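# Hook a basket of steel bushes into a tank

## Task

Using the hook, lower the basket into the tank so that it stands upright on the tank's floor with all the steel bushes still inside and motionless; it only counts if everything stays put without the robot holding it.

## Robot and tools

ROBOT. A single six-joint arm (UR-style: shoulder pan, shoulder lift, elbow, wrist 1, wrist 2, wrist 3) carries a rigid steel hook. The hook has no motor or sensor, and no action number controls it. A load stays on only through the hook's shape, gravity and friction. The arm's base may be slightly tilted relative to the table. Joint ranges (rad): shoulder pan -3.142 to 3.142, shoulder lift -6.283 to 6.283, elbow 0.000 to 3.142, wrists -6.283 to 6.283 each. The elbow cannot straighten fully.

HOOK GEOMETRY. The tool point (end_effector_position) is the centre of the hook's round bowl, halfway through the 12 mm plate thickness, which lies along the tool's x axis. The shank runs along tool +z, curves through a half circle toward -y, and the tip returns 40 mm toward -z. The bowl's bottom is 22 mm from the tool point toward +z; the tip's end is 40 mm toward -z. The mouth opens toward -z, so it faces up when tool +z points straight down. It is 51 mm wide at the tip, and the bowl holds a bar up to 40 mm thick running along tool x. The load comes off if the mouth turns downward or the tip slides out from under the bar. A flat block about 9 cm from the last joint's axis sticks out toward hook -y and rotates with the hook; watch its clearance.

FRAMES. Reported poses use the scene frame: origin on the table top directly under the base, +z up, +y to the left when facing along +x. Position in metres, orientation as quaternion wxyz. The printed position can be off from the truth, more so at long reach. Commands, however, are in the tool point's own axes.

execute_actions(actions). actions is a list of actions run one after another. Each action is a table of at most 15 rows; each row lasts one control step (1/30 s), and if fewer than 15 rows are given the last row repeats until 15 steps pass. A row is 6 numbers, each in [-1, 1], ordered dx, dy, dz, rx, ry, rz. They are an offset, not a pose: the tool point's target relative to its measured pose at the start of that action, expressed in the tool's own axes. Every row in an action refers to that same start pose, not to the preceding row. For the first action of a call, the start is the last pose a result reported. Scale: 1.0 equals 0.6 m of translation or 180 degrees of rotation; rx, ry, rz form a single rotation vector. An empty list moves nothing and just returns state and images.

Motion limits. Each step the target is clipped to within 100 mm and 16 degrees of the measured pose; damped inverse kinematics then drives the joints, favouring position over orientation when both cannot be met. Motion lags commands by about 0.17 s, and joints are limited in speed and acceleration, so large moves may be unfinished when the result arrives; after an action the arm continues only as far as the last clipped pose, so send the remainder next. While you think, the arm keeps holding the last command.

zoom_image(camera, region). camera must be "cam_wrist"; region is [x0, y0, x1, y1] in pixels of the 504x504 image, top-left at (0, 0), no larger than 504 by 504. It returns a sharper crop of the latest image. Calibration: pinhole with radial distortion, fovy 71.218 deg, K=[[351.87, 0, 253.209], [0, 351.87, 251.038], [0, 0, 1]]; the camera's pose follows the wrist and may be off by roughly 18 mm and about 11 degrees.

read_manual(section). Only "licences" exists; it returns licence texts and does not move anything.

finished_scene(scene). Pass the current scene's number to end it once the arm has held the final command; it is irreversible and reports success. The goal must already hold and remain stable. Answering without any tool call ends everything.

RESULTS. Each result gives the tool point pose and its linear (m/s) and angular (rad/s) velocities, a "Hand target" line (where the controller is now heading), joint positions, joint torques (drive outputs that are never zero and carry offset, scale and noise), step readings of position with HELD marking steps that were limited, and Wrist force / Wrist torque in the tool's own x y z axes. The force points from a touched surface back into the arm; the tool's own weight is already removed; offsets reach about 5.5 N, noise about 3.4 N, saturation about 100 N; "no reading" is normal at first. A "pose unreachable" line means the clearance check altered or blocked the command (a mount under the base counts as arm). With a load, the tool point sags below and tilts away from the commanded pose; compare the reported pose with what was sent and correct it.

HAZARDS. A torque on any joint reaching its limit (shoulder pan 293, shoulder lift 293, elbow 133, wrists 48 N m each, held weight included) or an external force of 150 N anywhere on arm, hook or load halts the arm for 10 s, yields to the contact and drops the rest of the call. Sustained holding heats motors: MOTOR HOT appears from 70 °C, and at 85 °C an OVER-TEMPERATURE FAULT brakes the arm for possibly minutes. Loose objects may occasionally be nudged by outside pushes. Never let anything leave the table, and avoid drops, slips, slamming, hard hits or forceful pushing; move smoothly with low effort.

Each tool is called after "Call:" by a JSON object that holds its "api" and its "payload".

## Session

Call:
{"api": "execute_actions", "payload": {"actions": []}}

Scene clock: 0.00 s.
end_effector_position=(+0.6405, -0.0668, +0.1527) end_effector_quat_wxyz=(+0.552, -0.579, +0.579, -0.159) end_effector_velocity=(-0.000, -0.000, -0.000) end_effector_angular_velocity=(-0.001, +0.000, -0.000)
Joint positions: [-0.939 -0.992  2.672 -3.645 -0.395  2.5  ]
Joint velocities: [-0.     0.     0.    -0.    -0.    -0.001]
Joint torques (N m, as the arm reports them, + toward a larger angle): no reading
Motor temperatures (°C, as the motors report them): [27 31 28 35 32 38]
Wrist force (N, on the end effector, along its own x y z axes, offset not removed): no reading
Wrist torque (N m, same axes, about the end effector's origin, offset not removed): no reading
Hand target: +0.640, -0.067, +0.153; +0.552, -0.579, +0.579, -0.159

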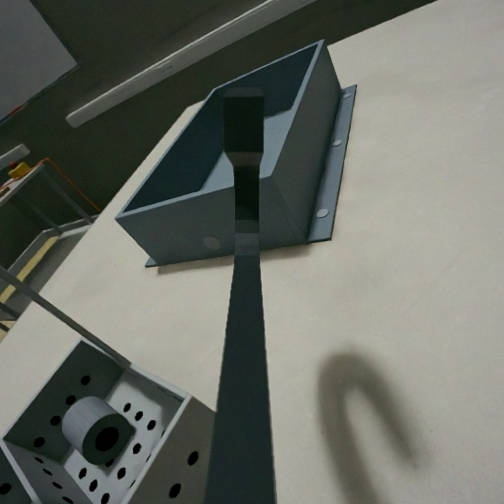

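Call:
{"api": "execute_actions", "payload": {"actions": [[[-0.1,-0.25,-0.1,0,0,0]],[[-0.1,-0.25,-0.1,0,0,0]],[[-0.1,-0.2,-0.1,0,0,0]],[[0,0,0,-0.12,0.065,0]],[[0,0,0,-0.12,0.065,0]],[[0,0,0,-0.12,0.065,0]],[[0,0,0,0,0,0]]]}}

Scene clock: 9.83 s.
end_effector_position=(+0.6259, -0.1020, +0.6284) end_effector_quat_wxyz=(+0.040, -0.674, +0.736, -0.042) end_effector_velocity=(-0.001, +0.000, -0.000) end_effector_angular_velocity=(+0.000, -0.001, +0.000)
Joint positions: [-0.501 -1.8    1.659 -1.528 -1.537  2.762]
Joint velocities: [-0.001 -0.001  0.001 -0.     0.001 -0.001]
Joint torques (N m, as the arm reports them, + toward a larger angle): [-10.29 -51.34 -42.05  -7.37   2.07  -2.75]
Motor temperatures (°C, as the motors report them): [27 31 28 35 32 38]
Wrist force (N, on the end effector, along its own x y z axes, offset not removed): [1.0 -1.0 5.0]
Wrist torque (N m, same axes, about the end effector's origin, offset not removed): [0.15 -0.22 -0.26]
Hand target: +0.626, -0.102, +0.628; +0.040, -0.674, +0.736, -0.042
Off the commanded pose: 0.000 m, 0 deg.
Step readings (end_effector_position; steps 1 to 15: 1st action; 16 to 30: 2nd action; 31 to 45: 3rd action; 46 to 60: 4th action; 61 to 75: 5th action; 76 to 90: 6th action; 91 to 105: 7th action):
0: (+0.6405, -0.0668, +0.1527)
1: (+0.6405, -0.0668, +0.1527)
2: (+0.6405, -0.0665, +0.1538)
4: (+0.6416, -0.0670, +0.1705)
8: (+0.6454, -0.0719, +0.2358)
15: (+0.6485, -0.0811, +0.3142)
16: (+0.6484, -0.0818, +0.3176)
17: (+0.6489, -0.0827, +0.3233)
19: (+0.6506, -0.0855, +0.3579)
23: (+0.6505, -0.0901, +0.4281)
30: (+0.6478, -0.0970, +0.4822)
31: (+0.6477, -0.0975, +0.4835)
32: (+0.6475, -0.0986, +0.4880)
34: (+0.6448, -0.1002, +0.5245)
38: (+0.6354, -0.0998, +0.5925)
45: (+0.6292, -0.1046, +0.6255)
46: (+0.6290, -0.1049, +0.6262)
47: (+0.6289, -0.1034, +0.6287)
49: (+0.6267, -0.0951, +0.6389)
53: (+0.6231, -0.0985, +0.6312)
60: (+0.6264, -0.1024, +0.6262)
61: (+0.6270, -0.1029, +0.6260)
62: (+0.6281, -0.1024, +0.6262)
64: (+0.6296, -0.0956, +0.6321)
68: (+0.6249, -0.0996, +0.6315)
75: (+0.6257, -0.1022, +0.6273)
76: (+0.6259, -0.1023, +0.6270)
77: (+0.6268, -0.1018, +0.6263)
79: (+0.6305, -0.0966, +0.6267)
83: (+0.6271, -0.0998, +0.6308)
90: (+0.6258, -0.1020, +0.6284)
91: (+0.6258, -0.1021, +0.6281)
92: (+0.6258, -0.1021, +0.6279)
94: (+0.6259, -0.1021, +0.6282)
98: (+0.6259, -0.1020, +0.6284)
105: end_effector_position above
camera_calibration (this result's frames):
cam_wrist: T_world_to_cam=[[-0.0892389, -0.995845, 0.0181257, -0.0616265], [-0.973792, 0.0910561, 0.20842, 0.474461], [-0.209204, 0.000948508, -0.977872, 0.898611], [0, 0, 0, 1]] pos_world=[0.64452, -0.105425, 0.780956]

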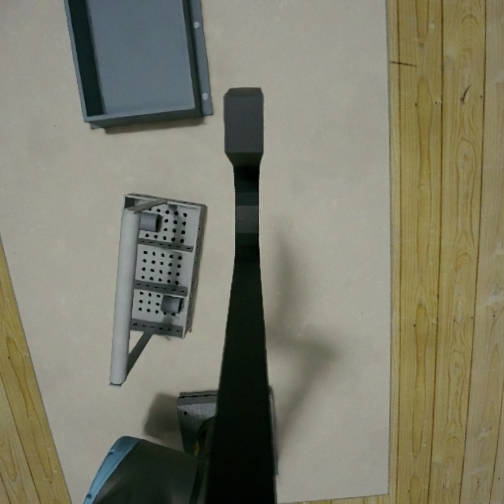

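Call:
{"api": "execute_actions", "payload": {"actions": [[[0,0,0,-0.037,0,0]],[[-0.06,0.153,0.1,0,0,0]],[[-0.06,0.153,0.1,0,0,0]],[[0,0,0,0,0,-0.15]],[[0,0,0,0,0,-0.15]],[[0,0,0,0,0,-0.145]],[[0,0,0,0,0,0]]]}}

Scene clock: 26.13 s.
end_effector_position=(+0.4536, -0.0162, +0.5100) end_effector_quat_wxyz=(+0.008, +0.986, -0.164, -0.002) end_effector_velocity=(+0.000, +0.000, +0.001) end_effector_angular_velocity=(-0.001, -0.001, -0.002)
Joint positions: [-0.517 -2.026  1.976 -1.513 -1.6    1.417]
Joint velocities: [ 0.    -0.001 -0.001  0.     0.     0.002]
Joint torques (N m, as the arm reports them, + toward a larger angle): [ 15.46 -30.4  -55.72  -5.75  -2.32   2.87]
Motor temperatures (°C, as the motors report them): [27 31 28 35 32 38]
Wrist force (N, on the end effector, along its own x y z axes, offset not removed): [2.4 10.1 3.8]
Wrist torque (N m, same axes, about the end effector's origin, offset not removed): [2.28 -0.34 -0.28]
Hand target: +0.454, -0.016, +0.510; +0.008, +0.986, -0.164, -0.002
Off the commanded pose: 0.000 m, 0 deg.
Step readings (end_effector_position; steps 1 to 15: 1st action; 16 to 30: 2nd action; 31 to 45: 3rd action; 46 to 60: 4th action; 61 to 75: 5th action; 76 to 90: 6th action; 91 to 105: 7th action):
0: (+0.6258, -0.1020, +0.6284)
1: (+0.6258, -0.1020, +0.6284)
2: (+0.6264, -0.1021, +0.6281)
4: (+0.6277, -0.1028, +0.6285)
8: (+0.6260, -0.1021, +0.6285)
15: (+0.6258, -0.1020, +0.6284)
16: (+0.6258, -0.1020, +0.6284)
17: (+0.6250, -0.1013, +0.6285)
19: (+0.6050, -0.0903, +0.6199)
23: (+0.5611, -0.0679, +0.5817)
30: (+0.5399, -0.0589, +0.5693)
31: (+0.5392, -0.0586, +0.5690)
32: (+0.5377, -0.0576, +0.5685)
34: (+0.5166, -0.0459, +0.5556)
38: (+0.4742, -0.0243, +0.5200)
45: (+0.4538, -0.0157, +0.5100)
46: (+0.4531, -0.0155, +0.5098)
47: (+0.4528, -0.0161, +0.5097)
49: (+0.4528, -0.0179, +0.5096)
53: (+0.4530, -0.0166, +0.5098)
60: (+0.4536, -0.0159, +0.5100)
61: (+0.4537, -0.0158, +0.5101)
62: (+0.4540, -0.0163, +0.5101)
64: (+0.4544, -0.0176, +0.5101)
68: (+0.4536, -0.0169, +0.5100)
75: (+0.4535, -0.0160, +0.5101)
76: (+0.4535, -0.0160, +0.5101)
77: (+0.4541, -0.0163, +0.5101)
79: (+0.4551, -0.0174, +0.5101)
83: (+0.4540, -0.0170, +0.5100)
90: (+0.4535, -0.0162, +0.5100)
91: (+0.4535, -0.0161, +0.5100)
92: (+0.4535, -0.0161, +0.5100)
94: (+0.4536, -0.0162, +0.5100)
98: (+0.4536, -0.0162, +0.5100)
105: end_effector_position above
camera_calibration (this result's frames):
cam_wrist: T_world_to_cam=[[0.946316, -0.322615, 0.0201462, -0.449225], [-0.310323, -0.88928, 0.335976, -0.0583364], [-0.0904754, -0.324192, -0.941655, 0.669177], [0, 0, 0, 1]] pos_world=[0.46755, 0.0201374, 0.658784]

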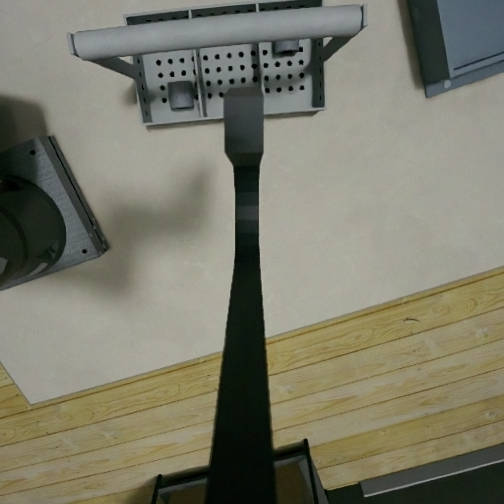

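Call:
{"api": "execute_actions", "payload": {"actions": [[[0,0,0,0,0,-0.028]],[[-0.023,0,0.25,0,0,0]],[[0,0,0.255,0,0,0]],[[0,-0.1,0,0,0,0]],[[0,0,0,0,0,0]]]}}

Scene clock: 34.50 s.
end_effector_position=(+0.4463, +0.0419, +0.2174) end_effector_quat_wxyz=(+0.007, +0.993, -0.121, -0.005) end_effector_velocity=(-0.001, +0.000, -0.000) end_effector_angular_velocity=(+0.000, +0.001, -0.000)
Joint positions: [-0.404 -1.901  2.437 -2.09  -1.598  1.442]
Joint velocities: [-0.    -0.     0.001  0.    -0.    -0.   ]
Joint torques (N m, as the arm reports them, + toward a larger angle): [-14.45 -35.71 -35.44  -3.24   1.74  -2.8 ]
Motor temperatures (°C, as the motors report them): [27 31 28 35 32 38]
Wrist force (N, on the end effector, along its own x y z axes, offset not removed): [3.7 2.7 -2.3]
Wrist torque (N m, same axes, about the end effector's origin, offset not removed): [0.58 -0.66 -0.35]
Hand target: +0.446, +0.042, +0.217; +0.007, +0.993, -0.121, -0.006
Off the commanded pose: 0.000 m, 0 deg.
Step readings (end_effector_position; steps 1 to 15: 1st action; 16 to 30: 2nd action; 31 to 45: 3rd action; 46 to 60: 4th action; 61 to 75: 5th action):
0: (+0.4535, -0.0162, +0.5100)
1: (+0.4535, -0.0162, +0.5100)
2: (+0.4536, -0.0162, +0.5100)
4: (+0.4536, -0.0162, +0.5098)
8: (+0.4535, -0.0162, +0.5099)
15: (+0.4535, -0.0161, +0.5100)
16: (+0.4535, -0.0161, +0.5100)
17: (+0.4533, -0.0165, +0.5091)
19: (+0.4508, -0.0171, +0.4831)
23: (+0.4394, -0.0137, +0.4117)
30: (+0.4379, -0.0145, +0.3650)
31: (+0.4382, -0.0147, +0.3636)
32: (+0.4385, -0.0153, +0.3601)
34: (+0.4349, -0.0151, +0.3289)
38: (+0.4248, -0.0120, +0.2622)
45: (+0.4322, -0.0156, +0.2183)
46: (+0.4333, -0.0159, +0.2165)
47: (+0.4344, -0.0145, +0.2157)
49: (+0.4378, +0.0049, +0.2162)
53: (+0.4424, +0.0329, +0.2170)
60: (+0.4462, +0.0419, +0.2173)
61: (+0.4463, +0.0421, +0.2173)
62: (+0.4463, +0.0422, +0.2173)
64: (+0.4463, +0.0421, +0.2173)
68: (+0.4463, +0.0419, +0.2174)
75: end_effector_position above
camera_calibration (this result's frames):
cam_wrist: T_world_to_cam=[[0.970935, -0.239049, 0.0118667, -0.430354], [-0.229158, -0.914164, 0.33435, 0.0545606], [-0.0690779, -0.327352, -0.942374, 0.402493], [0, 0, 0, 1]] pos_world=[0.458152, 0.0787587, 0.366164]

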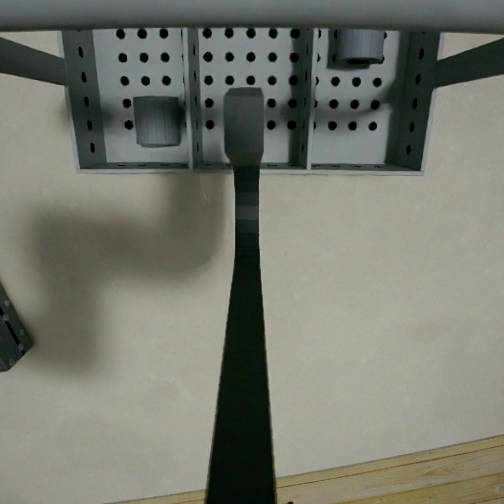

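Call:
{"api": "execute_actions", "payload": {"actions": [[[0.008,-0.02,0.015,0,0,0]],[[0,-0.095,0,0,0,0]],[[0,0,0,0,0,0]]]}}

Scene clock: 38.20 s.
end_effector_position=(+0.4667, +0.1069, +0.2074) end_effector_quat_wxyz=(+0.007, +0.993, -0.121, -0.005) end_effector_velocity=(-0.000, +0.000, -0.000) end_effector_angular_velocity=(+0.001, +0.000, +0.001)
Joint positions: [-0.245 -1.827  2.412 -2.134 -1.594  1.601]
Joint velocities: [-0.    -0.     0.    -0.     0.001 -0.001]
Joint torques (N m, as the arm reports them, + toward a larger angle): [-14.44 -41.1  -34.12  -3.22   2.01  -2.65]
Motor temperatures (°C, as the motors report them): [27 31 28 35 32 38]
Wrist force (N, on the end effector, along its own x y z axes, offset not removed): [4.9 -2.6 2.8]
Wrist torque (N m, same axes, about the end effector's origin, offset not removed): [-0.32 -1.12 -0.04]
Hand target: +0.467, +0.107, +0.207; +0.007, +0.993, -0.121, -0.006
Off the commanded pose: 0.000 m, 0 deg.
Step readings (end_effector_position; steps 1 to 15: 1st action; 16 to 30: 2nd action; 31 to 45: 3rd action):
0: (+0.4462, +0.0419, +0.2173)
1: (+0.4462, +0.0419, +0.2173)
2: (+0.4467, +0.0427, +0.2166)
4: (+0.4495, +0.0470, +0.2130)
8: (+0.4524, +0.0511, +0.2093)
15: (+0.4534, +0.0523, +0.2081)
16: (+0.4534, +0.0523, +0.2081)
17: (+0.4546, +0.0536, +0.2081)
19: (+0.4588, +0.0721, +0.2083)
23: (+0.4630, +0.0985, +0.2078)
30: (+0.4666, +0.1069, +0.2073)
31: (+0.4667, +0.1071, +0.2073)
32: (+0.4668, +0.1072, +0.2073)
34: (+0.4668, +0.1071, +0.2073)
38: (+0.4668, +0.1069, +0.2074)
45: end_effector_position above
camera_calibration (this result's frames):
cam_wrist: T_world_to_cam=[[0.970997, -0.238801, 0.0118014, -0.434602], [-0.228942, -0.91441, 0.333826, 0.122075], [-0.0689266, -0.326846, -0.942561, 0.415676], [0, 0, 0, 1]] pos_world=[0.478597, 0.143705, 0.356177]

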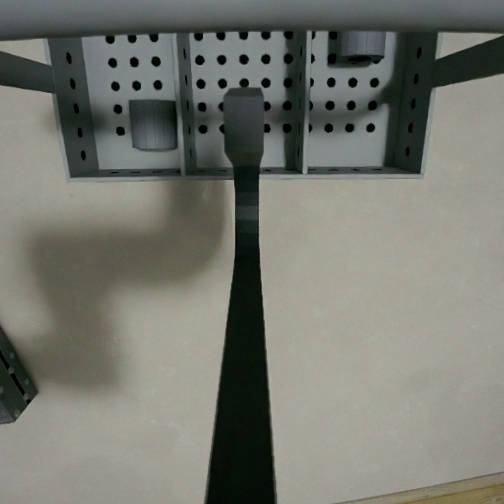

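Call:
{"api": "execute_actions", "payload": {"actions": [[[0,0.01,-0.07,0,0,0]],[[0,-0.06,0,0,0,0]],[[0,0,0,0,0,0]]]}}

Scene clock: 44.53 s.
end_effector_position=(+0.4744, +0.1362, +0.2485) end_effector_quat_wxyz=(+0.007, +0.993, -0.120, -0.005) end_effector_velocity=(-0.000, +0.000, +0.000) end_effector_angular_velocity=(+0.001, -0.000, +0.000)
Joint positions: [-0.177 -1.847  2.342 -2.043 -1.593  1.669]
Joint velocities: [ 0.    -0.001 -0.     0.001  0.001  0.   ]
Joint torques (N m, as the arm reports them, + toward a larger angle): [-13.26 -40.62 -42.44  -2.97   1.86  -2.62]
Motor temperatures (°C, as the motors report them): [27 31 28 35 32 38]
Wrist force (N, on the end effector, along its own x y z axes, offset not removed): [1.2 0.0 0.8]
Wrist torque (N m, same axes, about the end effector's origin, offset not removed): [0.10 0.19 -0.20]
Hand target: +0.474, +0.136, +0.248; +0.007, +0.993, -0.120, -0.005
Off the commanded pose: 0.000 m, 0 deg.
Step readings (end_effector_position; steps 1 to 15: 1st action; 16 to 30: 2nd action; 31 to 45: 3rd action):
0: (+0.4666, +0.1069, +0.2073)
1: (+0.4666, +0.1069, +0.2073)
2: (+0.4672, +0.1064, +0.2097)
4: (+0.4687, +0.1043, +0.2266)
8: (+0.4668, +0.1025, +0.2435)
15: (+0.4658, +0.1017, +0.2489)
16: (+0.4658, +0.1016, +0.2491)
17: (+0.4667, +0.1029, +0.2493)
19: (+0.4696, +0.1164, +0.2492)
23: (+0.4726, +0.1317, +0.2488)
30: (+0.4743, +0.1363, +0.2485)
31: (+0.4743, +0.1364, +0.2485)
32: (+0.4743, +0.1364, +0.2484)
34: (+0.4743, +0.1364, +0.2484)
38: (+0.4744, +0.1363, +0.2485)
45: end_effector_position above
camera_calibration (this result's frames):
cam_wrist: T_world_to_cam=[[0.971008, -0.238736, 0.0121631, -0.435607], [-0.229005, -0.914426, 0.333739, 0.136958], [-0.0685532, -0.326849, -0.942587, 0.464407], [0, 0, 0, 1]] pos_world=[0.486178, 0.173034, 0.397334]

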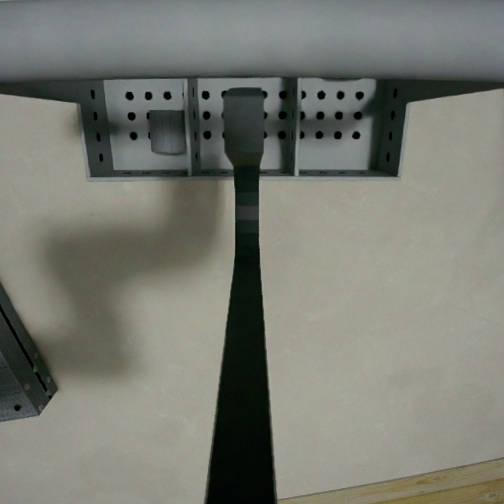

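Call:
{"api": "execute_actions", "payload": {"actions": []}}

Scene clock: 51.50 s.
end_effector_position=(+0.4743, +0.1363, +0.2485) end_effector_quat_wxyz=(+0.007, +0.993, -0.120, -0.005) end_effector_velocity=(-0.000, +0.000, -0.000) end_effector_angular_velocity=(+0.000, +0.001, -0.001)
Joint positions: [-0.177 -1.847  2.342 -2.043 -1.593  1.669]
Joint velocities: [0.    0.001 0.    0.    0.    0.002]
Joint torques (N m, as the arm reports them, + toward a larger angle): [-11.7  -41.34 -35.73  -3.57   1.72  -2.77]
Motor temperatures (°C, as the motors report them): [27 31 28 35 32 38]
Wrist force (N, on the end effector, along its own x y z axes, offset not removed): [0.0 -1.2 -1.1]
Wrist torque (N m, same axes, about the end effector's origin, offset not removed): [-0.09 -0.08 -0.23]
Hand target: +0.474, +0.136, +0.248; +0.007, +0.993, -0.120, -0.005
Off the commanded pose: 0.000 m, 0 deg.
camera_calibration (this result's frames):
cam_wrist: T_world_to_cam=[[0.971011, -0.238729, 0.0120519, -0.435485], [-0.228966, -0.914454, 0.33369, 0.136966], [-0.0686407, -0.326776, -0.942606, 0.464391], [0, 0, 0, 1]] pos_world=[0.486098, 0.173038, 0.397282]

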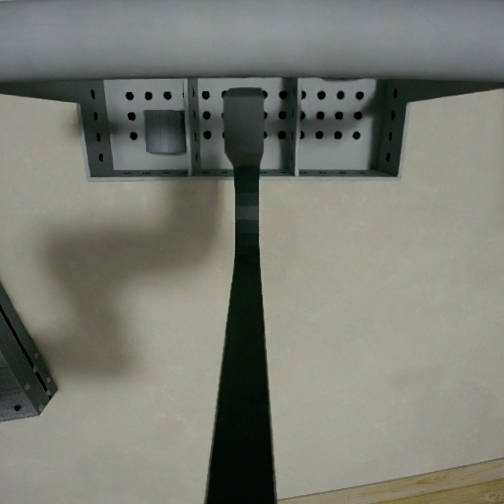

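Call:
{"api": "execute_actions", "payload": {"actions": [[[0,0.01,0.125,0,0,0]],[[0,-0.05,0,0,0,0]],[[0,0,0,0,0,0]]]}}

Scene clock: 56.93 s.
end_effector_position=(+0.4784, +0.1584, +0.1744) end_effector_quat_wxyz=(+0.007, +0.993, -0.121, -0.006) end_effector_velocity=(-0.001, +0.000, -0.000) end_effector_angular_velocity=(+0.000, +0.001, +0.001)
Joint positions: [-0.129 -1.732  2.415 -2.229 -1.591  1.717]
Joint velocities: [ 0.     0.     0.001  0.     0.    -0.001]
Joint torques (N m, as the arm reports them, + toward a larger angle): [-12.87 -47.77 -37.99  -4.93   0.59  -2.72]
Motor temperatures (°C, as the motors report them): [27 31 28 35 32 38]
Wrist force (N, on the end effector, along its own x y z axes, offset not removed): [-3.7 7.0 0.5]
Wrist torque (N m, same axes, about the end effector's origin, offset not removed): [1.41 0.85 0.21]
Hand target: +0.478, +0.158, +0.174; +0.006, +0.993, -0.121, -0.006
Off the commanded pose: 0.000 m, 0 deg.
Step readings (end_effector_position; steps 1 to 15: 1st action; 16 to 30: 2nd action; 31 to 45: 3rd action):
0: (+0.4743, +0.1363, +0.2485)
1: (+0.4743, +0.1363, +0.2485)
2: (+0.4738, +0.1356, +0.2456)
4: (+0.4674, +0.1331, +0.2181)
8: (+0.4666, +0.1304, +0.1869)
15: (+0.4713, +0.1296, +0.1748)
16: (+0.4715, +0.1295, +0.1745)
17: (+0.4722, +0.1310, +0.1742)
19: (+0.4745, +0.1426, +0.1744)
23: (+0.4769, +0.1548, +0.1744)
30: (+0.4783, +0.1584, +0.1744)
31: (+0.4783, +0.1585, +0.1744)
32: (+0.4783, +0.1585, +0.1744)
34: (+0.4783, +0.1585, +0.1744)
38: (+0.4783, +0.1585, +0.1744)
45: end_effector_position above
camera_calibration (this result's frames):
cam_wrist: T_world_to_cam=[[0.971009, -0.238779, 0.0112037, -0.433122], [-0.228728, -0.914477, 0.333788, 0.182747], [-0.0694559, -0.326674, -0.942582, 0.402476], [0, 0, 0, 1]] pos_world=[0.490319, 0.195176, 0.32322]

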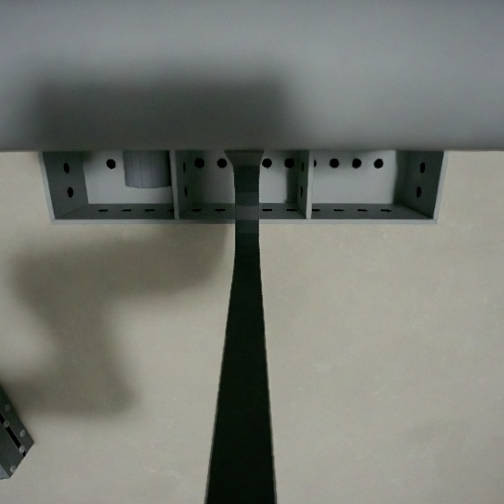

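Call:
{"api": "execute_actions", "payload": {"actions": [[[0,-0.083,0,0,0,0]],[[0,0,-0.08,0,0,0]],[[0,0,-0.06,0,0,0]],[[0,0,-0.03,0,0,0]],[[0,0,-0.03,0,0,0]],[[0,0,-0.05,0,0,0]],[[0,0,0,0,0,0]]]}}

Scene clock: 63.73 s.
end_effector_position=(+0.4919, +0.2081, +0.3223) end_effector_quat_wxyz=(+0.006, +0.993, -0.120, -0.005) end_effector_velocity=(+0.000, +0.001, +0.000) end_effector_angular_velocity=(+0.001, -0.001, +0.003)
Joint positions: [-0.023 -1.833  2.191 -1.903 -1.588  1.823]
Joint velocities: [ 0.001  0.    -0.001 -0.001  0.001 -0.002]
Joint torques (N m, as the arm reports them, + toward a larger angle): [ 11.4  -40.36 -53.2   -9.22  -0.37   3.01]
Motor temperatures (°C, as the motors report them): [27 31 28 35 32 38]
Wrist force (N, on the end effector, along its own x y z axes, offset not removed): [6.7 2.0 17.9]
Wrist torque (N m, same axes, about the end effector's origin, offset not removed): [0.35 -1.11 -0.24]
Hand target: +0.492, +0.208, +0.322; +0.006, +0.993, -0.120, -0.006
Off the commanded pose: 0.000 m, 0 deg.
Step readings (end_effector_position; steps 1 to 15: 1st action; 16 to 30: 2nd action; 31 to 45: 3rd action; 46 to 60: 4th action; 61 to 75: 5th action; 76 to 90: 6th action; 91 to 105: 7th action):
0: (+0.4783, +0.1584, +0.1744)
1: (+0.4783, +0.1584, +0.1744)
2: (+0.4793, +0.1600, +0.1745)
4: (+0.4834, +0.1775, +0.1748)
8: (+0.4872, +0.1994, +0.1743)
15: (+0.4899, +0.2062, +0.1737)
16: (+0.4900, +0.2064, +0.1737)
17: (+0.4910, +0.2066, +0.1764)
19: (+0.4935, +0.2070, +0.1957)
23: (+0.4916, +0.2072, +0.2151)
30: (+0.4906, +0.2069, +0.2212)
31: (+0.4905, +0.2068, +0.2213)
32: (+0.4911, +0.2069, +0.2239)
34: (+0.4921, +0.2072, +0.2387)
38: (+0.4914, +0.2073, +0.2527)
45: (+0.4910, +0.2073, +0.2568)
46: (+0.4910, +0.2073, +0.2569)
47: (+0.4911, +0.2073, +0.2585)
49: (+0.4912, +0.2074, +0.2658)
53: (+0.4912, +0.2075, +0.2726)
60: (+0.4912, +0.2075, +0.2746)
61: (+0.4912, +0.2075, +0.2747)
62: (+0.4912, +0.2075, +0.2762)
64: (+0.4916, +0.2077, +0.2838)
68: (+0.4915, +0.2077, +0.2906)
75: (+0.4914, +0.2077, +0.2924)
76: (+0.4914, +0.2077, +0.2925)
77: (+0.4916, +0.2078, +0.2947)
79: (+0.4922, +0.2080, +0.3072)
83: (+0.4920, +0.2081, +0.3189)
90: (+0.4918, +0.2081, +0.3221)
91: (+0.4918, +0.2081, +0.3222)
92: (+0.4918, +0.2081, +0.3223)
94: (+0.4918, +0.2081, +0.3223)
98: (+0.4918, +0.2081, +0.3223)
105: end_effector_position above
camera_calibration (this result's frames):
cam_wrist: T_world_to_cam=[[0.971031, -0.238658, 0.0118482, -0.436271], [-0.228869, -0.914662, 0.333186, 0.182198], [-0.0686806, -0.326246, -0.942787, 0.558633], [0, 0, 0, 1]] pos_world=[0.5037, 0.244782, 0.471135]

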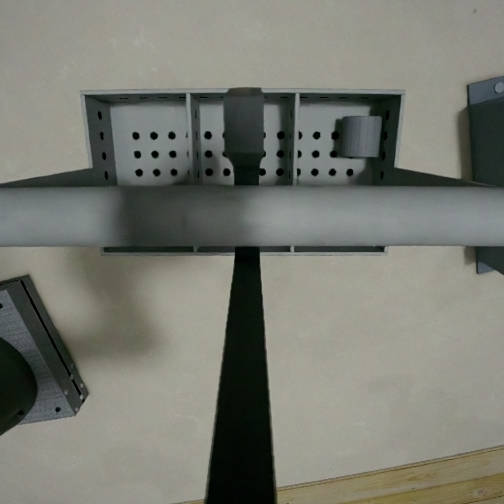

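Call:
{"api": "execute_actions", "payload": {"actions": [[[0,0,-0.06,0,0,-0.02]],[[0,0,-0.07,0,0,-0.02]],[[0,0,-0.07,0,0,-0.02]],[[0,0,-0.06,0,0,-0.018]],[[0.04,0.011,0,0,0,0]],[[0.07,0.019,0,0,0,0]],[[0.07,0.019,0,0,0,0]],[[0.07,0.019,0,0,0,0]],[[0.07,0.019,0,0,0,0]],[[0.07,0.019,0,0,0,0]],[[0.07,0.019,0,0,0,0]],[[0.07,0.019,0,0,0,0]],[[0.07,0.019,0,0,0,0]],[[0.07,0.019,0,0,0,0]],[[0.07,0.019,0,0,0,0]],[[0.04,0.011,0,0,0,0]],[[0,0,0,0,0,0]]]}}

Scene clock: 79.10 s.
end_effector_position=(+0.9566, +0.0846, +0.4729) end_effector_quat_wxyz=(+0.006, +1.000, +0.001, -0.005) end_effector_velocity=(-0.001, +0.001, -0.000) end_effector_angular_velocity=(+0.001, +0.001, -0.000)
Joint positions: [-0.156 -1.125  1.154 -1.579 -1.591  1.447]
Joint velocities: [ 0.    -0.001  0.002 -0.     0.001  0.001]
Joint torques (N m, as the arm reports them, + toward a larger angle): [ -10.25 -127.6   -53.96   -9.44   -0.74   -2.5 ]
Motor temperatures (°C, as the motors report them): [27 31 28 35 32 38]
Wrist force (N, on the end effector, along its own x y z axes, offset not removed): [3.3 3.5 19.8]
Wrist torque (N m, same axes, about the end effector's origin, offset not removed): [1.35 -1.08 -0.21]
Hand target: +0.957, +0.085, +0.473; +0.006, +1.000, +0.001, -0.005
Off the commanded pose: 0.000 m, 0 deg.
Step readings (end_effector_position; steps 1 to 15: 1st action; 16 to 30: 2nd action; 31 to 45: 3rd action; 46 to 60: 4th action; 61 to 75: 5th action; 76 to 90: 6th action; 91 to 105: 7th action; 106 to 120: 8th action; 121 to 135: 9th action; 136 to 150: 10th action; 151 to 165: 11th action; 166 to 180: 12th action; 181 to 195: 13th action):
0: (+0.4918, +0.2081, +0.3221)
1: (+0.4918, +0.2081, +0.3221)
2: (+0.4918, +0.2081, +0.3242)
4: (+0.4924, +0.2084, +0.3390)
8: (+0.4923, +0.2086, +0.3537)
15: (+0.4923, +0.2085, +0.3579)
16: (+0.4923, +0.2085, +0.3580)
17: (+0.4922, +0.2086, +0.3603)
19: (+0.4927, +0.2089, +0.3772)
23: (+0.4929, +0.2090, +0.3948)
30: (+0.4927, +0.2090, +0.3995)
31: (+0.4927, +0.2090, +0.3996)
32: (+0.4926, +0.2091, +0.4017)
34: (+0.4929, +0.2094, +0.4185)
38: (+0.4932, +0.2095, +0.4363)
45: (+0.4932, +0.2096, +0.4412)
46: (+0.4932, +0.2096, +0.4413)
47: (+0.4931, +0.2096, +0.4431)
49: (+0.4933, +0.2098, +0.4578)
53: (+0.4935, +0.2099, +0.4728)
60: (+0.4935, +0.2100, +0.4769)
61: (+0.4935, +0.2100, +0.4770)
62: (+0.4953, +0.2094, +0.4772)
64: (+0.5051, +0.2066, +0.4771)
68: (+0.5145, +0.2041, +0.4767)
75: (+0.5173, +0.2035, +0.4767)
76: (+0.5174, +0.2034, +0.4767)
77: (+0.5199, +0.2025, +0.4771)
79: (+0.5366, +0.1974, +0.4773)
83: (+0.5535, +0.1931, +0.4764)
90: (+0.5589, +0.1922, +0.4763)
91: (+0.5590, +0.1922, +0.4764)
92: (+0.5616, +0.1912, +0.4767)
94: (+0.5782, +0.1862, +0.4768)
98: (+0.5951, +0.1819, +0.4760)
105: (+0.6005, +0.1810, +0.4760)
106: (+0.6006, +0.1810, +0.4760)
107: (+0.6030, +0.1800, +0.4763)
109: (+0.6196, +0.1750, +0.4763)
113: (+0.6366, +0.1706, +0.4756)
120: (+0.6420, +0.1697, +0.4756)
121: (+0.6422, +0.1697, +0.4756)
122: (+0.6445, +0.1687, +0.4758)
124: (+0.6610, +0.1638, +0.4757)
128: (+0.6782, +0.1594, +0.4752)
135: (+0.6836, +0.1585, +0.4753)
136: (+0.6837, +0.1585, +0.4753)
137: (+0.6859, +0.1575, +0.4753)
139: (+0.7023, +0.1526, +0.4751)
143: (+0.7197, +0.1482, +0.4748)
150: (+0.7252, +0.1473, +0.4749)
151: (+0.7253, +0.1472, +0.4749)
152: (+0.7274, +0.1463, +0.4748)
154: (+0.7437, +0.1414, +0.4745)
158: (+0.7612, +0.1370, +0.4743)
165: (+0.7667, +0.1360, +0.4746)
166: (+0.7669, +0.1360, +0.4746)
167: (+0.7688, +0.1351, +0.4743)
169: (+0.7850, +0.1302, +0.4738)
173: (+0.8026, +0.1258, +0.4739)
180: (+0.8082, +0.1248, +0.4742)
181: (+0.8084, +0.1248, +0.4742)
182: (+0.8102, +0.1239, +0.4738)
184: (+0.8262, +0.1190, +0.4730)
Lines left out of this list: 22.
camera_calibration (this result's frames):
cam_wrist: T_world_to_cam=[[0.999937, 0.00163934, 0.0110895, -0.966422], [-0.00212103, -0.943712, 0.330761, -0.0878241], [0.0110075, -0.330764, -0.943649, 0.616855], [0, 0, 0, 1]] pos_world=[0.959385, 0.122737, 0.621861]

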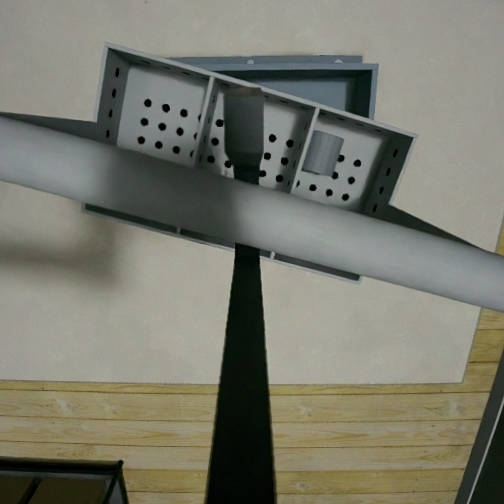

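Call:
{"api": "execute_actions", "payload": {"actions": [[[0,-0.02,0,0,0,-0.04]],[[0,0,0,0,0,-0.04]],[[0,0,0,0,0,-0.04]],[[0,0,0,0,0,0]],[[0,0,0,0,0,0]]]}}

Scene clock: 85.93 s.
end_effector_position=(+0.9566, +0.0966, +0.4728) end_effector_quat_wxyz=(+0.005, +0.983, +0.186, -0.006) end_effector_velocity=(+0.000, -0.000, -0.002) end_effector_angular_velocity=(+0.000, +0.002, -0.000)
Joint positions: [-0.14  -1.099  1.117 -1.567 -1.591  1.091]
Joint velocities: [-0.001  0.001  0.001 -0.     0.    -0.   ]
Joint torques (N m, as the arm reports them, + toward a larger angle): [  14.99 -108.6   -68.27   -6.88   -0.17    2.84]
Motor temperatures (°C, as the motors report them): [27 31 28 35 32 38]
Wrist force (N, on the end effector, along its own x y z axes, offset not removed): [4.3 0.5 20.5]
Wrist torque (N m, same axes, about the end effector's origin, offset not removed): [0.22 -0.47 -0.31]
Hand target: +0.957, +0.097, +0.473; +0.005, +0.983, +0.186, -0.006
Off the commanded pose: 0.000 m, 0 deg.
Step readings (end_effector_position; steps 1 to 15: 1st action; 16 to 30: 2nd action; 31 to 45: 3rd action; 46 to 60: 4th action; 61 to 75: 5th action):
0: (+0.9565, +0.0847, +0.4729)
1: (+0.9565, +0.0847, +0.4729)
2: (+0.9567, +0.0857, +0.4729)
4: (+0.9569, +0.0908, +0.4728)
8: (+0.9565, +0.0952, +0.4728)
15: (+0.9565, +0.0965, +0.4728)
16: (+0.9565, +0.0966, +0.4728)
17: (+0.9569, +0.0967, +0.4728)
19: (+0.9571, +0.0967, +0.4728)
23: (+0.9567, +0.0965, +0.4728)
30: (+0.9565, +0.0965, +0.4728)
31: (+0.9565, +0.0965, +0.4728)
32: (+0.9568, +0.0967, +0.4728)
34: (+0.9571, +0.0967, +0.4728)
38: (+0.9567, +0.0965, +0.4728)
45: (+0.9565, +0.0965, +0.4728)
46: (+0.9565, +0.0965, +0.4728)
47: (+0.9565, +0.0965, +0.4728)
49: (+0.9565, +0.0965, +0.4728)
53: (+0.9566, +0.0965, +0.4728)
60: (+0.9566, +0.0966, +0.4728)
61: (+0.9566, +0.0966, +0.4728)
62: (+0.9566, +0.0966, +0.4728)
64: (+0.9566, +0.0966, +0.4728)
68: (+0.9566, +0.0966, +0.4728)
75: end_effector_position above
camera_calibration (this result's frames):
cam_wrist: T_world_to_cam=[[0.930813, 0.365414, 0.007721, -0.93382], [0.343003, -0.880634, 0.326854, -0.410921], [0.126236, -0.301591, -0.945043, 0.508289], [0, 0, 0, 1]] pos_world=[0.945995, 0.132655, 0.621876]

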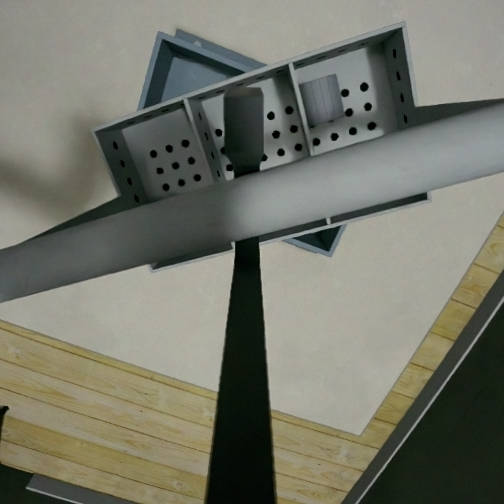

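It oscillates about the hook; return slowly and wait.

Call:
{"api": "execute_actions", "payload": {"actions": [[[0,0,0,0,0,0.02]],[[0,0,0,0,0,0.02]],[[0,0,0,0,0,0.02]],[[0,0,0,0,0,0.02]],[[0,0,0,0,0,0.02]],[[0,0,0,0,0,0.02]]]}}

Call:
{"api": "execute_actions", "payload": {"actions": [[[0,0,0.05,0,0,0]],[[0,0,0,0,0,0]]]}}

Scene clock: 92.40 s.
end_effector_position=(+0.9566, +0.0966, +0.4728) end_effector_quat_wxyz=(+0.005, +1.000, +0.000, -0.005) end_effector_velocity=(+0.001, -0.000, -0.001) end_effector_angular_velocity=(-0.002, -0.000, -0.006)
Joint positions: [-0.144 -1.124  1.153 -1.579 -1.591  1.46 ]
Joint velocities: [ 0.     0.     0.001 -0.002 -0.002  0.007]
Joint torques (N m, as the arm reports them, + toward a larger angle): [  -6.13 -129.97  -53.13   -8.46   -1.71    2.7 ]
Motor temperatures (°C, as the motors report them): [27 31 28 35 32 38]
Wrist force (N, on the end effector, along its own x y z axes, offset not removed): [5.0 -0.4 26.5]
Wrist torque (N m, same axes, about the end effector's origin, offset not removed): [0.45 -0.73 -0.16]
Hand target: +0.957, +0.097, +0.473; +0.005, +1.000, -0.000, -0.005
Off the commanded pose: 0.000 m, 0 deg.
Step readings (end_effector_position; steps 1 to 15: 1st action; 16 to 30: 2nd action; 31 to 45: 3rd action; 46 to 60: 4th action; 61 to 75: 5th action; 76 to 90: 6th action):
0: (+0.9566, +0.0966, +0.4728)
1: (+0.9566, +0.0966, +0.4728)
2: (+0.9565, +0.0966, +0.4728)
4: (+0.9566, +0.0966, +0.4728)
8: (+0.9566, +0.0966, +0.4728)
15: (+0.9566, +0.0966, +0.4728)
16: (+0.9566, +0.0966, +0.4728)
17: (+0.9565, +0.0965, +0.4728)
19: (+0.9565, +0.0965, +0.4728)
23: (+0.9566, +0.0965, +0.4728)
30: (+0.9566, +0.0966, +0.4728)
31: (+0.9566, +0.0966, +0.4728)
32: (+0.9565, +0.0966, +0.4728)
34: (+0.9565, +0.0965, +0.4728)
38: (+0.9566, +0.0966, +0.4728)
45: (+0.9566, +0.0966, +0.4728)
46: (+0.9566, +0.0966, +0.4728)
47: (+0.9565, +0.0966, +0.4728)
49: (+0.9565, +0.0965, +0.4728)
53: (+0.9566, +0.0966, +0.4728)
60: (+0.9566, +0.0966, +0.4728)
61: (+0.9566, +0.0966, +0.4728)
62: (+0.9565, +0.0966, +0.4728)
64: (+0.9565, +0.0966, +0.4728)
68: (+0.9566, +0.0966, +0.4728)
75: (+0.9566, +0.0966, +0.4728)
76: (+0.9566, +0.0966, +0.4728)
77: (+0.9565, +0.0966, +0.4728)
79: (+0.9565, +0.0966, +0.4728)
83: (+0.9566, +0.0966, +0.4728)
90: end_effector_position above
camera_calibration (this result's frames):
cam_wrist: T_world_to_cam=[[0.999937, 0.00084232, 0.0111952, -0.966435], [-0.00290347, -0.943854, 0.33035, -0.0755139], [0.0108449, -0.330361, -0.943792, 0.620895], [0, 0, 0, 1]] pos_world=[0.959421, 0.13466, 0.621761]

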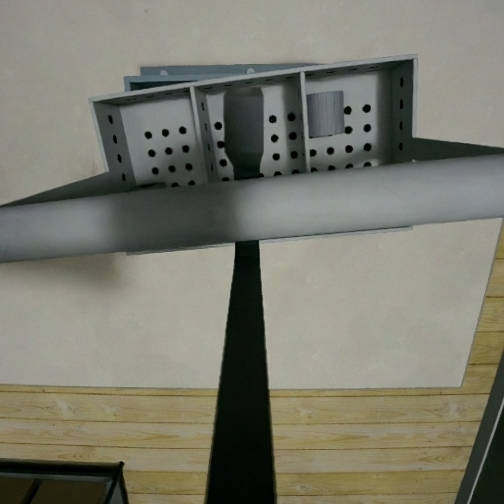

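Scene clock: 93.40 s.
end_effector_position=(+0.9562, +0.0963, +0.4430) end_effector_quat_wxyz=(+0.005, +1.000, +0.000, -0.005) end_effector_velocity=(-0.000, -0.000, -0.001) end_effector_angular_velocity=(+0.000, +0.002, +0.000)
Joint positions: [-0.145 -1.122  1.203 -1.63  -1.591  1.46 ]
Joint velocities: [-0.     0.     0.001  0.     0.    -0.001]
Joint torques (N m, as the arm reports them, + toward a larger angle): [ -12.82 -106.08  -70.47   -5.09    1.12   -2.25]
Motor temperatures (°C, as the motors report them): [27 31 28 35 32 38]
Wrist force (N, on the end effector, along its own x y z axes, offset not removed): [0.6 4.6 16.0]
Wrist torque (N m, same axes, about the end effector's origin, offset not removed): [0.82 -0.07 -0.20]
Hand target: +0.956, +0.096, +0.443; +0.005, +1.000, +0.000, -0.005
Off the commanded pose: 0.000 m, 0 deg.
Step readings (end_effector_position; steps 1 to 15: 1st action; 16 to 30: 2nd action):
0: (+0.9566, +0.0966, +0.4728)
1: (+0.9566, +0.0966, +0.4728)
2: (+0.9567, +0.0966, +0.4711)
4: (+0.9563, +0.0965, +0.4588)
8: (+0.9561, +0.0964, +0.4464)
15: (+0.9563, +0.0963, +0.4432)
16: (+0.9563, +0.0963, +0.4431)
17: (+0.9563, +0.0963, +0.4431)
19: (+0.9563, +0.0963, +0.4431)
23: (+0.9563, +0.0963, +0.4430)
30: end_effector_position above
camera_calibration (this result's frames):
cam_wrist: T_world_to_cam=[[0.999939, 0.000832536, 0.0110089, -0.96565], [-0.00285118, -0.943854, 0.33035, -0.0660202], [0.0106658, -0.330362, -0.943794, 0.59286], [0, 0, 0, 1]] pos_world=[0.959079, 0.134349, 0.591979]

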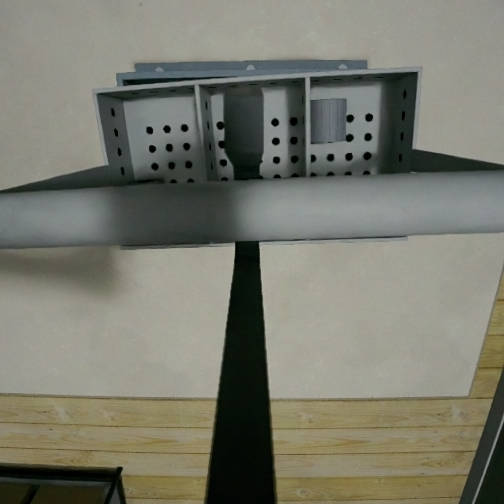

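Call:
{"api": "execute_actions", "payload": {"actions": [[[0,0.01,0.05,0,0,0]],[[0,0,0.05,0,0,0]],[[0,0,0.05,0,0,0]],[[0,0,0.05,0,0,0]],[[0,0,0,0,0,0]]]}}

Scene clock: 98.37 s.
end_effector_position=(+0.9550, +0.0891, +0.3242) end_effector_quat_wxyz=(+0.005, +1.000, +0.000, -0.005) end_effector_velocity=(-0.001, +0.000, -0.001) end_effector_angular_velocity=(+0.000, +0.001, +0.003)
Joint positions: [-0.153 -1.092  1.369 -1.827 -1.591  1.451]
Joint velocities: [ 0.     0.     0.001  0.001 -0.    -0.002]
Joint torques (N m, as the arm reports them, + toward a larger angle): [ -11.21 -110.86  -63.61   -5.1    -0.49   -2.76]
Motor temperatures (°C, as the motors report them): [27 31 28 35 32 38]
Wrist force (N, on the end effector, along its own x y z axes, offset not removed): [-2.4 -4.5 13.9]
Wrist torque (N m, same axes, about the end effector's origin, offset not removed): [-0.97 0.53 0.05]
Hand target: +0.955, +0.089, +0.324; +0.005, +1.000, +0.000, -0.005
Off the commanded pose: 0.000 m, 0 deg.
Step readings (end_effector_position; steps 1 to 15: 1st action; 16 to 30: 2nd action; 31 to 45: 3rd action; 46 to 60: 4th action; 61 to 75: 5th action):
0: (+0.9563, +0.0963, +0.4432)
1: (+0.9563, +0.0963, +0.4432)
2: (+0.9564, +0.0957, +0.4415)
4: (+0.9561, +0.0931, +0.4292)
8: (+0.9558, +0.0907, +0.4168)
15: (+0.9560, +0.0900, +0.4135)
16: (+0.9560, +0.0900, +0.4134)
17: (+0.9560, +0.0900, +0.4113)
19: (+0.9556, +0.0899, +0.3987)
23: (+0.9554, +0.0898, +0.3868)
30: (+0.9557, +0.0897, +0.3838)
31: (+0.9557, +0.0897, +0.3837)
32: (+0.9557, +0.0897, +0.3815)
34: (+0.9552, +0.0896, +0.3689)
38: (+0.9551, +0.0895, +0.3571)
45: (+0.9554, +0.0894, +0.3541)
46: (+0.9554, +0.0894, +0.3540)
47: (+0.9554, +0.0894, +0.3517)
49: (+0.9548, +0.0893, +0.3391)
53: (+0.9548, +0.0892, +0.3274)
60: (+0.9551, +0.0891, +0.3244)
61: (+0.9551, +0.0891, +0.3243)
62: (+0.9551, +0.0891, +0.3243)
64: (+0.9551, +0.0891, +0.3243)
68: (+0.9551, +0.0891, +0.3243)
75: end_effector_position above
camera_calibration (this result's frames):
cam_wrist: T_world_to_cam=[[0.999941, 0.000835582, 0.0107969, -0.963037], [-0.00277978, -0.943806, 0.330487, -0.0337554], [0.0104664, -0.330498, -0.943749, 0.478548], [0, 0, 0, 1]] pos_world=[0.957878, 0.127105, 0.473182]

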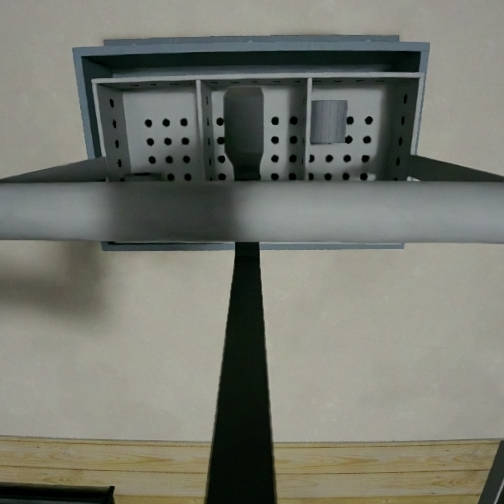

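Call:
{"api": "execute_actions", "payload": {"actions": [[[-0.01,-0.01,0.025,0,0,0]],[[0,0,0.02,0,0,0]],[[0,0,0.02,0,0,0]],[[0,0,0.02,0,0,0]],[[0,0,0.02,0,0,0]],[[0,0,0.03,0,0,0]],[[0,0,0,0,0,0]]]}}

Scene clock: 108.03 s.
end_effector_position=(+0.9483, +0.0942, +0.2441) end_effector_quat_wxyz=(+0.005, +1.000, +0.000, -0.005) end_effector_velocity=(-0.000, -0.000, +0.000) end_effector_angular_velocity=(-0.000, +0.001, +0.001)
Joint positions: [-0.149 -1.059  1.468 -1.958 -1.591  1.455]
Joint velocities: [-0.     0.    -0.     0.001 -0.    -0.001]
Joint torques (N m, as the arm reports them, + toward a larger angle): [-12.28 -92.55 -43.36  -3.39  -1.53  -2.45]
Motor temperatures (°C, as the motors report them): [27 31 28 35 32 38]
Wrist force (N, on the end effector, along its own x y z axes, offset not removed): [0.2 -2.1 -1.9]
Wrist torque (N m, same axes, about the end effector's origin, offset not removed): [-0.40 -0.05 -0.11]
Hand target: +0.948, +0.094, +0.244; +0.005, +1.000, +0.000, -0.005
Off the commanded pose: 0.000 m, 0 deg.
Step readings (end_effector_position; steps 1 to 15: 1st action; 16 to 30: 2nd action; 31 to 45: 3rd action; 46 to 60: 4th action; 61 to 75: 5th action; 76 to 90: 6th action; 91 to 105: 7th action):
0: (+0.9551, +0.0891, +0.3244)
1: (+0.9551, +0.0891, +0.3244)
2: (+0.9547, +0.0896, +0.3235)
4: (+0.9521, +0.0920, +0.3172)
8: (+0.9496, +0.0942, +0.3111)
15: (+0.9489, +0.0948, +0.3094)
16: (+0.9489, +0.0948, +0.3094)
17: (+0.9489, +0.0949, +0.3084)
19: (+0.9487, +0.0949, +0.3034)
23: (+0.9487, +0.0949, +0.2989)
30: (+0.9488, +0.0947, +0.2976)
31: (+0.9488, +0.0947, +0.2975)
32: (+0.9489, +0.0947, +0.2965)
34: (+0.9487, +0.0947, +0.2913)
38: (+0.9486, +0.0946, +0.2869)
45: (+0.9487, +0.0946, +0.2857)
46: (+0.9487, +0.0946, +0.2857)
47: (+0.9487, +0.0946, +0.2846)
49: (+0.9485, +0.0946, +0.2794)
53: (+0.9485, +0.0945, +0.2750)
60: (+0.9486, +0.0945, +0.2738)
61: (+0.9486, +0.0945, +0.2738)
62: (+0.9486, +0.0945, +0.2727)
64: (+0.9486, +0.0944, +0.2678)
68: (+0.9485, +0.0944, +0.2634)
75: (+0.9485, +0.0943, +0.2620)
76: (+0.9485, +0.0943, +0.2620)
77: (+0.9485, +0.0943, +0.2604)
79: (+0.9482, +0.0943, +0.2527)
83: (+0.9482, +0.0942, +0.2460)
90: (+0.9483, +0.0941, +0.2442)
91: (+0.9483, +0.0941, +0.2441)
92: (+0.9483, +0.0941, +0.2441)
94: (+0.9483, +0.0941, +0.2441)
98: (+0.9483, +0.0941, +0.2441)
105: end_effector_position above
camera_calibration (this result's frames):
cam_wrist: T_world_to_cam=[[0.999939, 0.000814071, 0.0109832, -0.955519], [-0.00286183, -0.9438, 0.330503, -0.00241976], [0.010635, -0.330515, -0.943741, 0.404531], [0, 0, 0, 1]] pos_world=[0.951152, 0.132198, 0.393067]

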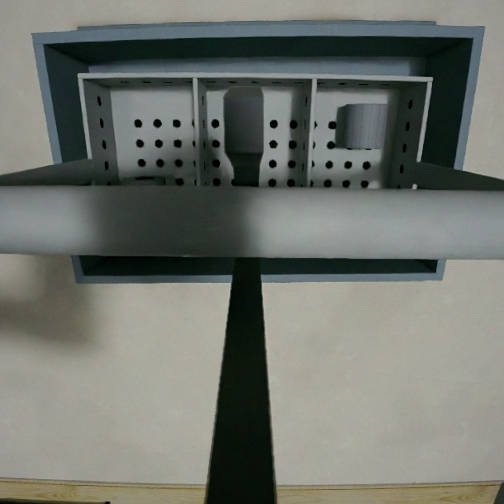

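Call:
{"api": "finished_scene", "payload": {"scene": 1}}

The scene is finished: the task was done.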